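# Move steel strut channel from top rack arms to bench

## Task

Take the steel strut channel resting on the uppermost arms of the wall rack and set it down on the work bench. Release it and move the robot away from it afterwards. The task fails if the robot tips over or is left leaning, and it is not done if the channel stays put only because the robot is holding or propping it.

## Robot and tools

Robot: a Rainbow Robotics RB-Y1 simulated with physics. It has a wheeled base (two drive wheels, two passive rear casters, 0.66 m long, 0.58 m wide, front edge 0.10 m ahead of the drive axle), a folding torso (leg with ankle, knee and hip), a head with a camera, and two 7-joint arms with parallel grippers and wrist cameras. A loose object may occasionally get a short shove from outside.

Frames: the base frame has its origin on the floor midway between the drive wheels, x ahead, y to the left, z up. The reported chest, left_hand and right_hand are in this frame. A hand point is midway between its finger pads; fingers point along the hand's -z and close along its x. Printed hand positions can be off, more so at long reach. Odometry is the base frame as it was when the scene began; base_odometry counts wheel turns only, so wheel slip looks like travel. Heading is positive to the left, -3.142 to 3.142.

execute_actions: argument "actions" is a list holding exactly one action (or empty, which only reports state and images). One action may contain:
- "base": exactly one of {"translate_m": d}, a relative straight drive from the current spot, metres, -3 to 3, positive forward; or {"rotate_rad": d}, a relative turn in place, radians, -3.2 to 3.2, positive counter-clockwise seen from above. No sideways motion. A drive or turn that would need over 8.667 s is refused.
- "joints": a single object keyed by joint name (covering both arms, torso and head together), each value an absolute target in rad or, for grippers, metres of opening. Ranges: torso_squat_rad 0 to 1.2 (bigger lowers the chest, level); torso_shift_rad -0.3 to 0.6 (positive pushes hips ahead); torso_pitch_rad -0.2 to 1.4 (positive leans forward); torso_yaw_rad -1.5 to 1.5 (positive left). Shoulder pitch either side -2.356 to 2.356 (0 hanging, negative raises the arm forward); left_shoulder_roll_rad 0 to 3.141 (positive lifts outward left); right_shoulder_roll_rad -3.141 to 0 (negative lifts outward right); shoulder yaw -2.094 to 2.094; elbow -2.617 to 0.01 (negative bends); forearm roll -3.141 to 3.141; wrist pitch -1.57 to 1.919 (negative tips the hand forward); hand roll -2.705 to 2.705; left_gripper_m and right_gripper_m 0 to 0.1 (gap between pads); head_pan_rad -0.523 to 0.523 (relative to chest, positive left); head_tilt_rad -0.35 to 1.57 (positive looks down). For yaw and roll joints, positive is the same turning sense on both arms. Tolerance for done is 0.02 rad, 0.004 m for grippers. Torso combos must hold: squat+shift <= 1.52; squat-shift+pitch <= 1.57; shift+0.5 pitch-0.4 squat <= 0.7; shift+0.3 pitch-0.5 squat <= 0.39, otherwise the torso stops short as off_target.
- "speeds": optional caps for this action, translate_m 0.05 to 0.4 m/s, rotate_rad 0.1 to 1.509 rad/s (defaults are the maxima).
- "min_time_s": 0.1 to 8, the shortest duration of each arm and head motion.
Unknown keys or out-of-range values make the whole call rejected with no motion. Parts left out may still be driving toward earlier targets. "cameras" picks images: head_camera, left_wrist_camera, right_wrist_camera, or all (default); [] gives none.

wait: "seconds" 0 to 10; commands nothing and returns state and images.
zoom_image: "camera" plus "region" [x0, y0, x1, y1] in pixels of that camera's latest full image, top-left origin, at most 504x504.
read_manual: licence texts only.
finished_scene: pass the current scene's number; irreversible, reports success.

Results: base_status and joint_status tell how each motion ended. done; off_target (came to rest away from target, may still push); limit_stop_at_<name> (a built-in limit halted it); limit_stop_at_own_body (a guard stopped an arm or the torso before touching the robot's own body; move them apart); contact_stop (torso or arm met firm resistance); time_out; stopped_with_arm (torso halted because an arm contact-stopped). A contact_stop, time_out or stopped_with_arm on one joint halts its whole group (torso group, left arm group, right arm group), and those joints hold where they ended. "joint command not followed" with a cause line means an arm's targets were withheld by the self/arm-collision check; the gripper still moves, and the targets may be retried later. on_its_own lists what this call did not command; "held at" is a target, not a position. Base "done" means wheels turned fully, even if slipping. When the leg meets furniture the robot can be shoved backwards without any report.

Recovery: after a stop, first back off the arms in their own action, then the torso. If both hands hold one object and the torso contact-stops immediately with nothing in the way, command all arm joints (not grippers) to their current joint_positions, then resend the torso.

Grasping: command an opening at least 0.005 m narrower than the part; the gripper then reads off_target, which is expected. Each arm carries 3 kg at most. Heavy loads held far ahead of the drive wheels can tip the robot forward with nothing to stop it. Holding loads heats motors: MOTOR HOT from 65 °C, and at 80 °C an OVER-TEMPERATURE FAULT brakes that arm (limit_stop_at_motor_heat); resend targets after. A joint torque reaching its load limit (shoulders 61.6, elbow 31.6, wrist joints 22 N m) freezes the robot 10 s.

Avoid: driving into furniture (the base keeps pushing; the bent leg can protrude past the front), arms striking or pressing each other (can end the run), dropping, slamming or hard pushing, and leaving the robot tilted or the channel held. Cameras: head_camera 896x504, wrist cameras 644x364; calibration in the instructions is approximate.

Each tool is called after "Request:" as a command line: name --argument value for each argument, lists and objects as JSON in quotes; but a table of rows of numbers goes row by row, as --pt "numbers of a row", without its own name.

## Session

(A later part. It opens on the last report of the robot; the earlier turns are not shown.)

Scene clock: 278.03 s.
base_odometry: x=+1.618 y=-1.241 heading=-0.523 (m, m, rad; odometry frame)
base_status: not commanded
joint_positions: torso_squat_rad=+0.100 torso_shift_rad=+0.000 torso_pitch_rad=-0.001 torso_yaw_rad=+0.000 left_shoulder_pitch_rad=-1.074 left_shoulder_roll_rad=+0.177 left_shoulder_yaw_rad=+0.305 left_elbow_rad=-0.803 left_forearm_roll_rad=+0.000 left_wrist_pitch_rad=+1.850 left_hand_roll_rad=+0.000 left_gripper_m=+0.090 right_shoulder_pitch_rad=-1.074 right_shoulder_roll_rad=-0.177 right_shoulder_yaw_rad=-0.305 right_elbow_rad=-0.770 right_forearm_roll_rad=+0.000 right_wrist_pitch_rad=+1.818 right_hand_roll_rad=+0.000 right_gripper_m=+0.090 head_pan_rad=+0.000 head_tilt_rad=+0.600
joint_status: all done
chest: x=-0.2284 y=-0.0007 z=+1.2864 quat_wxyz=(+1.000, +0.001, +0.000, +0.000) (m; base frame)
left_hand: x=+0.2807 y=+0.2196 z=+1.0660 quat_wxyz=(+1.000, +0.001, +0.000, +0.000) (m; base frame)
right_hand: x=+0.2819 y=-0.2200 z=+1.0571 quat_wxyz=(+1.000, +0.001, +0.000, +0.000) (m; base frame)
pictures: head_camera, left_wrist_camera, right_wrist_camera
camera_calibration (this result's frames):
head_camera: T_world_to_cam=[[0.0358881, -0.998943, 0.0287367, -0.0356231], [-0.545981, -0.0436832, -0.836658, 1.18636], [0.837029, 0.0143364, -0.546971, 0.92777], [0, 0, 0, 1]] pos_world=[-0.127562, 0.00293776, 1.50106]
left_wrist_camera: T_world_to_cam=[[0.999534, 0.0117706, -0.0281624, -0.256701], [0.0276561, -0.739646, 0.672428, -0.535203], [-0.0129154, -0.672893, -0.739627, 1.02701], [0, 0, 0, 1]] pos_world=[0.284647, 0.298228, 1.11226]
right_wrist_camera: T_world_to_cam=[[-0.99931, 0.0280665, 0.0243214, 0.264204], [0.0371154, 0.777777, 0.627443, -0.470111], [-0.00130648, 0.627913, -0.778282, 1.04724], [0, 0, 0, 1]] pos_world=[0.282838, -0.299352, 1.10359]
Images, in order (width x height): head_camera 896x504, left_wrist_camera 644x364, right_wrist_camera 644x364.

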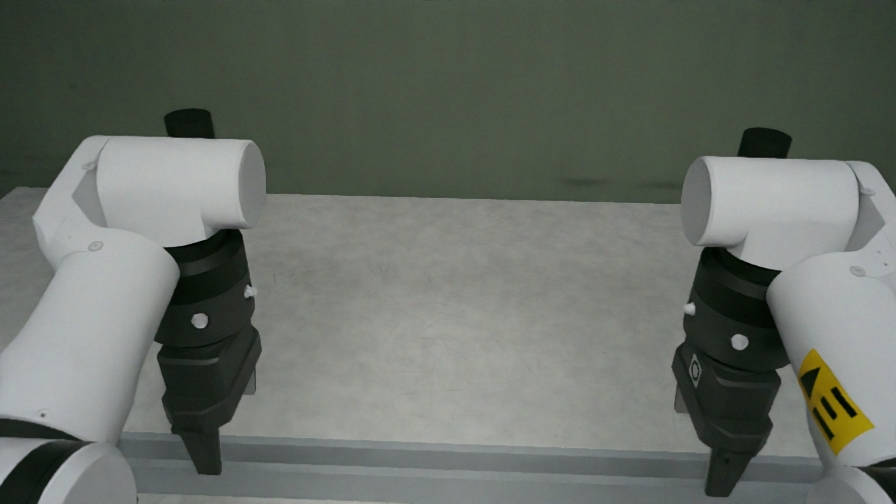

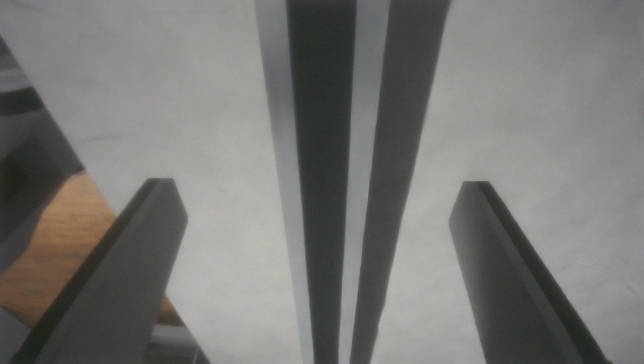

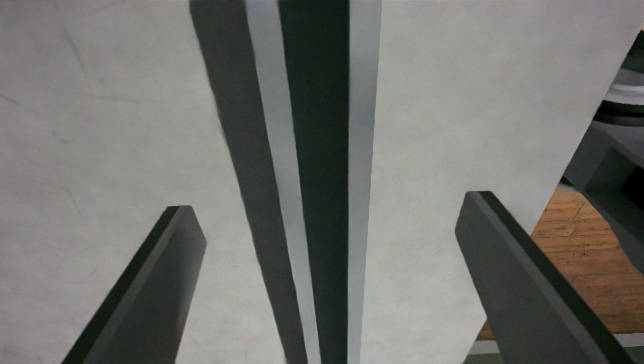

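Request:
execute_actions --actions '[{"joints":{"torso_squat_rad":0.0,"right_elbow_rad":-0.82,"right_wrist_pitch_rad":1.868}}]' --cameras '[]'

Request:
execute_actions --actions '[{"base":{"translate_m":-0.8},"joints":{"head_tilt_rad":0.5}}]' --cameras '["head_camera"]'

Scene clock: 287.17 s.
base_odometry: x=+1.618 y=-1.241 heading=-0.523 (m, m, rad; odometry frame)
base_status: not commanded
joint_positions: torso_squat_rad=+0.000 torso_shift_rad=+0.000 torso_pitch_rad=-0.001 torso_yaw_rad=+0.000 left_shoulder_pitch_rad=-1.074 left_shoulder_roll_rad=+0.177 left_shoulder_yaw_rad=+0.305 left_elbow_rad=-0.803 left_forearm_roll_rad=+0.000 left_wrist_pitch_rad=+1.850 left_hand_roll_rad=+0.000 left_gripper_m=+0.090 right_shoulder_pitch_rad=-1.074 right_shoulder_roll_rad=-0.177 right_shoulder_yaw_rad=-0.305 right_elbow_rad=-0.820 right_forearm_roll_rad=+0.000 right_wrist_pitch_rad=+1.868 right_hand_roll_rad=+0.000 right_gripper_m=+0.090 head_pan_rad=+0.000 head_tilt_rad=+0.600
joint_status: all done
chest: x=-0.2284 y=-0.0007 z=+1.2899 quat_wxyz=(+1.000, +0.001, +0.000, +0.000) (m; base frame)
left_hand: x=+0.2807 y=+0.2196 z=+1.0695 quat_wxyz=(+1.000, +0.001, +0.000, +0.000) (m; base frame)
right_hand: x=+0.2800 y=-0.2200 z=+1.0733 quat_wxyz=(+1.000, +0.001, +0.000, +0.000) (m; base frame)
pictures: none
No camera images: the call's "cameras" was empty. Leave "cameras" out to get every camera's image.

Scene clock: 290.77 s.
base_odometry: x=+0.925 y=-0.841 heading=-0.522 (m, m, rad; odometry frame)
base_status: done
joint_positions: torso_squat_rad=+0.000 torso_shift_rad=+0.000 torso_pitch_rad=-0.001 torso_yaw_rad=+0.000 left_shoulder_pitch_rad=-1.074 left_shoulder_roll_rad=+0.177 left_shoulder_yaw_rad=+0.305 left_elbow_rad=-0.803 left_forearm_roll_rad=+0.000 left_wrist_pitch_rad=+1.850 left_hand_roll_rad=+0.000 left_gripper_m=+0.090 right_shoulder_pitch_rad=-1.074 right_shoulder_roll_rad=-0.177 right_shoulder_yaw_rad=-0.305 right_elbow_rad=-0.820 right_forearm_roll_rad=+0.000 right_wrist_pitch_rad=+1.868 right_hand_roll_rad=+0.000 right_gripper_m=+0.090 head_pan_rad=+0.000 head_tilt_rad=+0.500
joint_status: all done
chest: x=-0.2285 y=-0.0006 z=+1.2899 quat_wxyz=(+1.000, +0.001, +0.000, +0.000) (m; base frame)
left_hand: x=+0.2807 y=+0.2196 z=+1.0697 quat_wxyz=(+1.000, +0.001, +0.000, +0.000) (m; base frame)
right_hand: x=+0.2799 y=-0.2200 z=+1.0735 quat_wxyz=(+1.000, +0.001, +0.000, +0.000) (m; base frame)
pictures: head_camera
camera_calibration (this result's frames):
head_camera: T_world_to_cam=[[0.0327097, -0.998947, 0.0321691, -0.0414657], [-0.459565, -0.0436145, -0.887073, 1.2822], [0.887542, 0.0142321, -0.460508, 0.811394], [0, 0, 0, 1]] pos_world=[-0.129535, 0.00295277, 1.51239]
Images, in order (width x height): head_camera 896x504.

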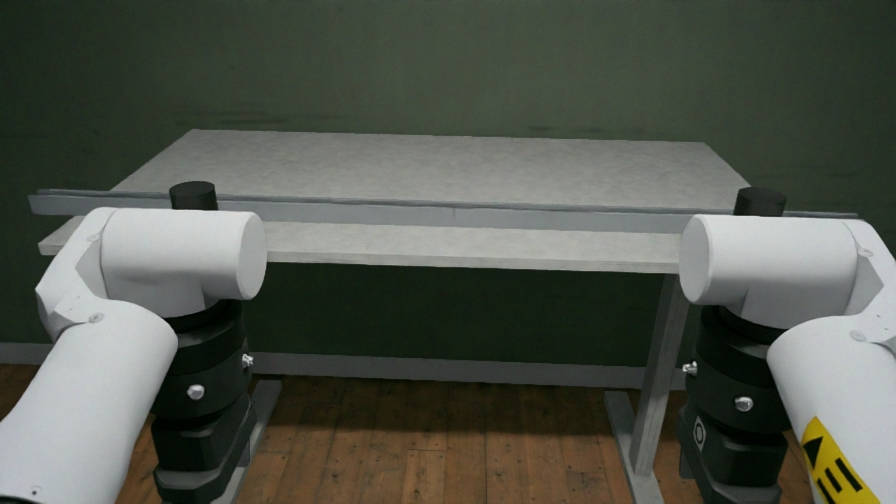

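The strut is resting flat on the bench and the robot is clear of it.

Request:
finished_scene --scene 2

The scene is finished: the task was done.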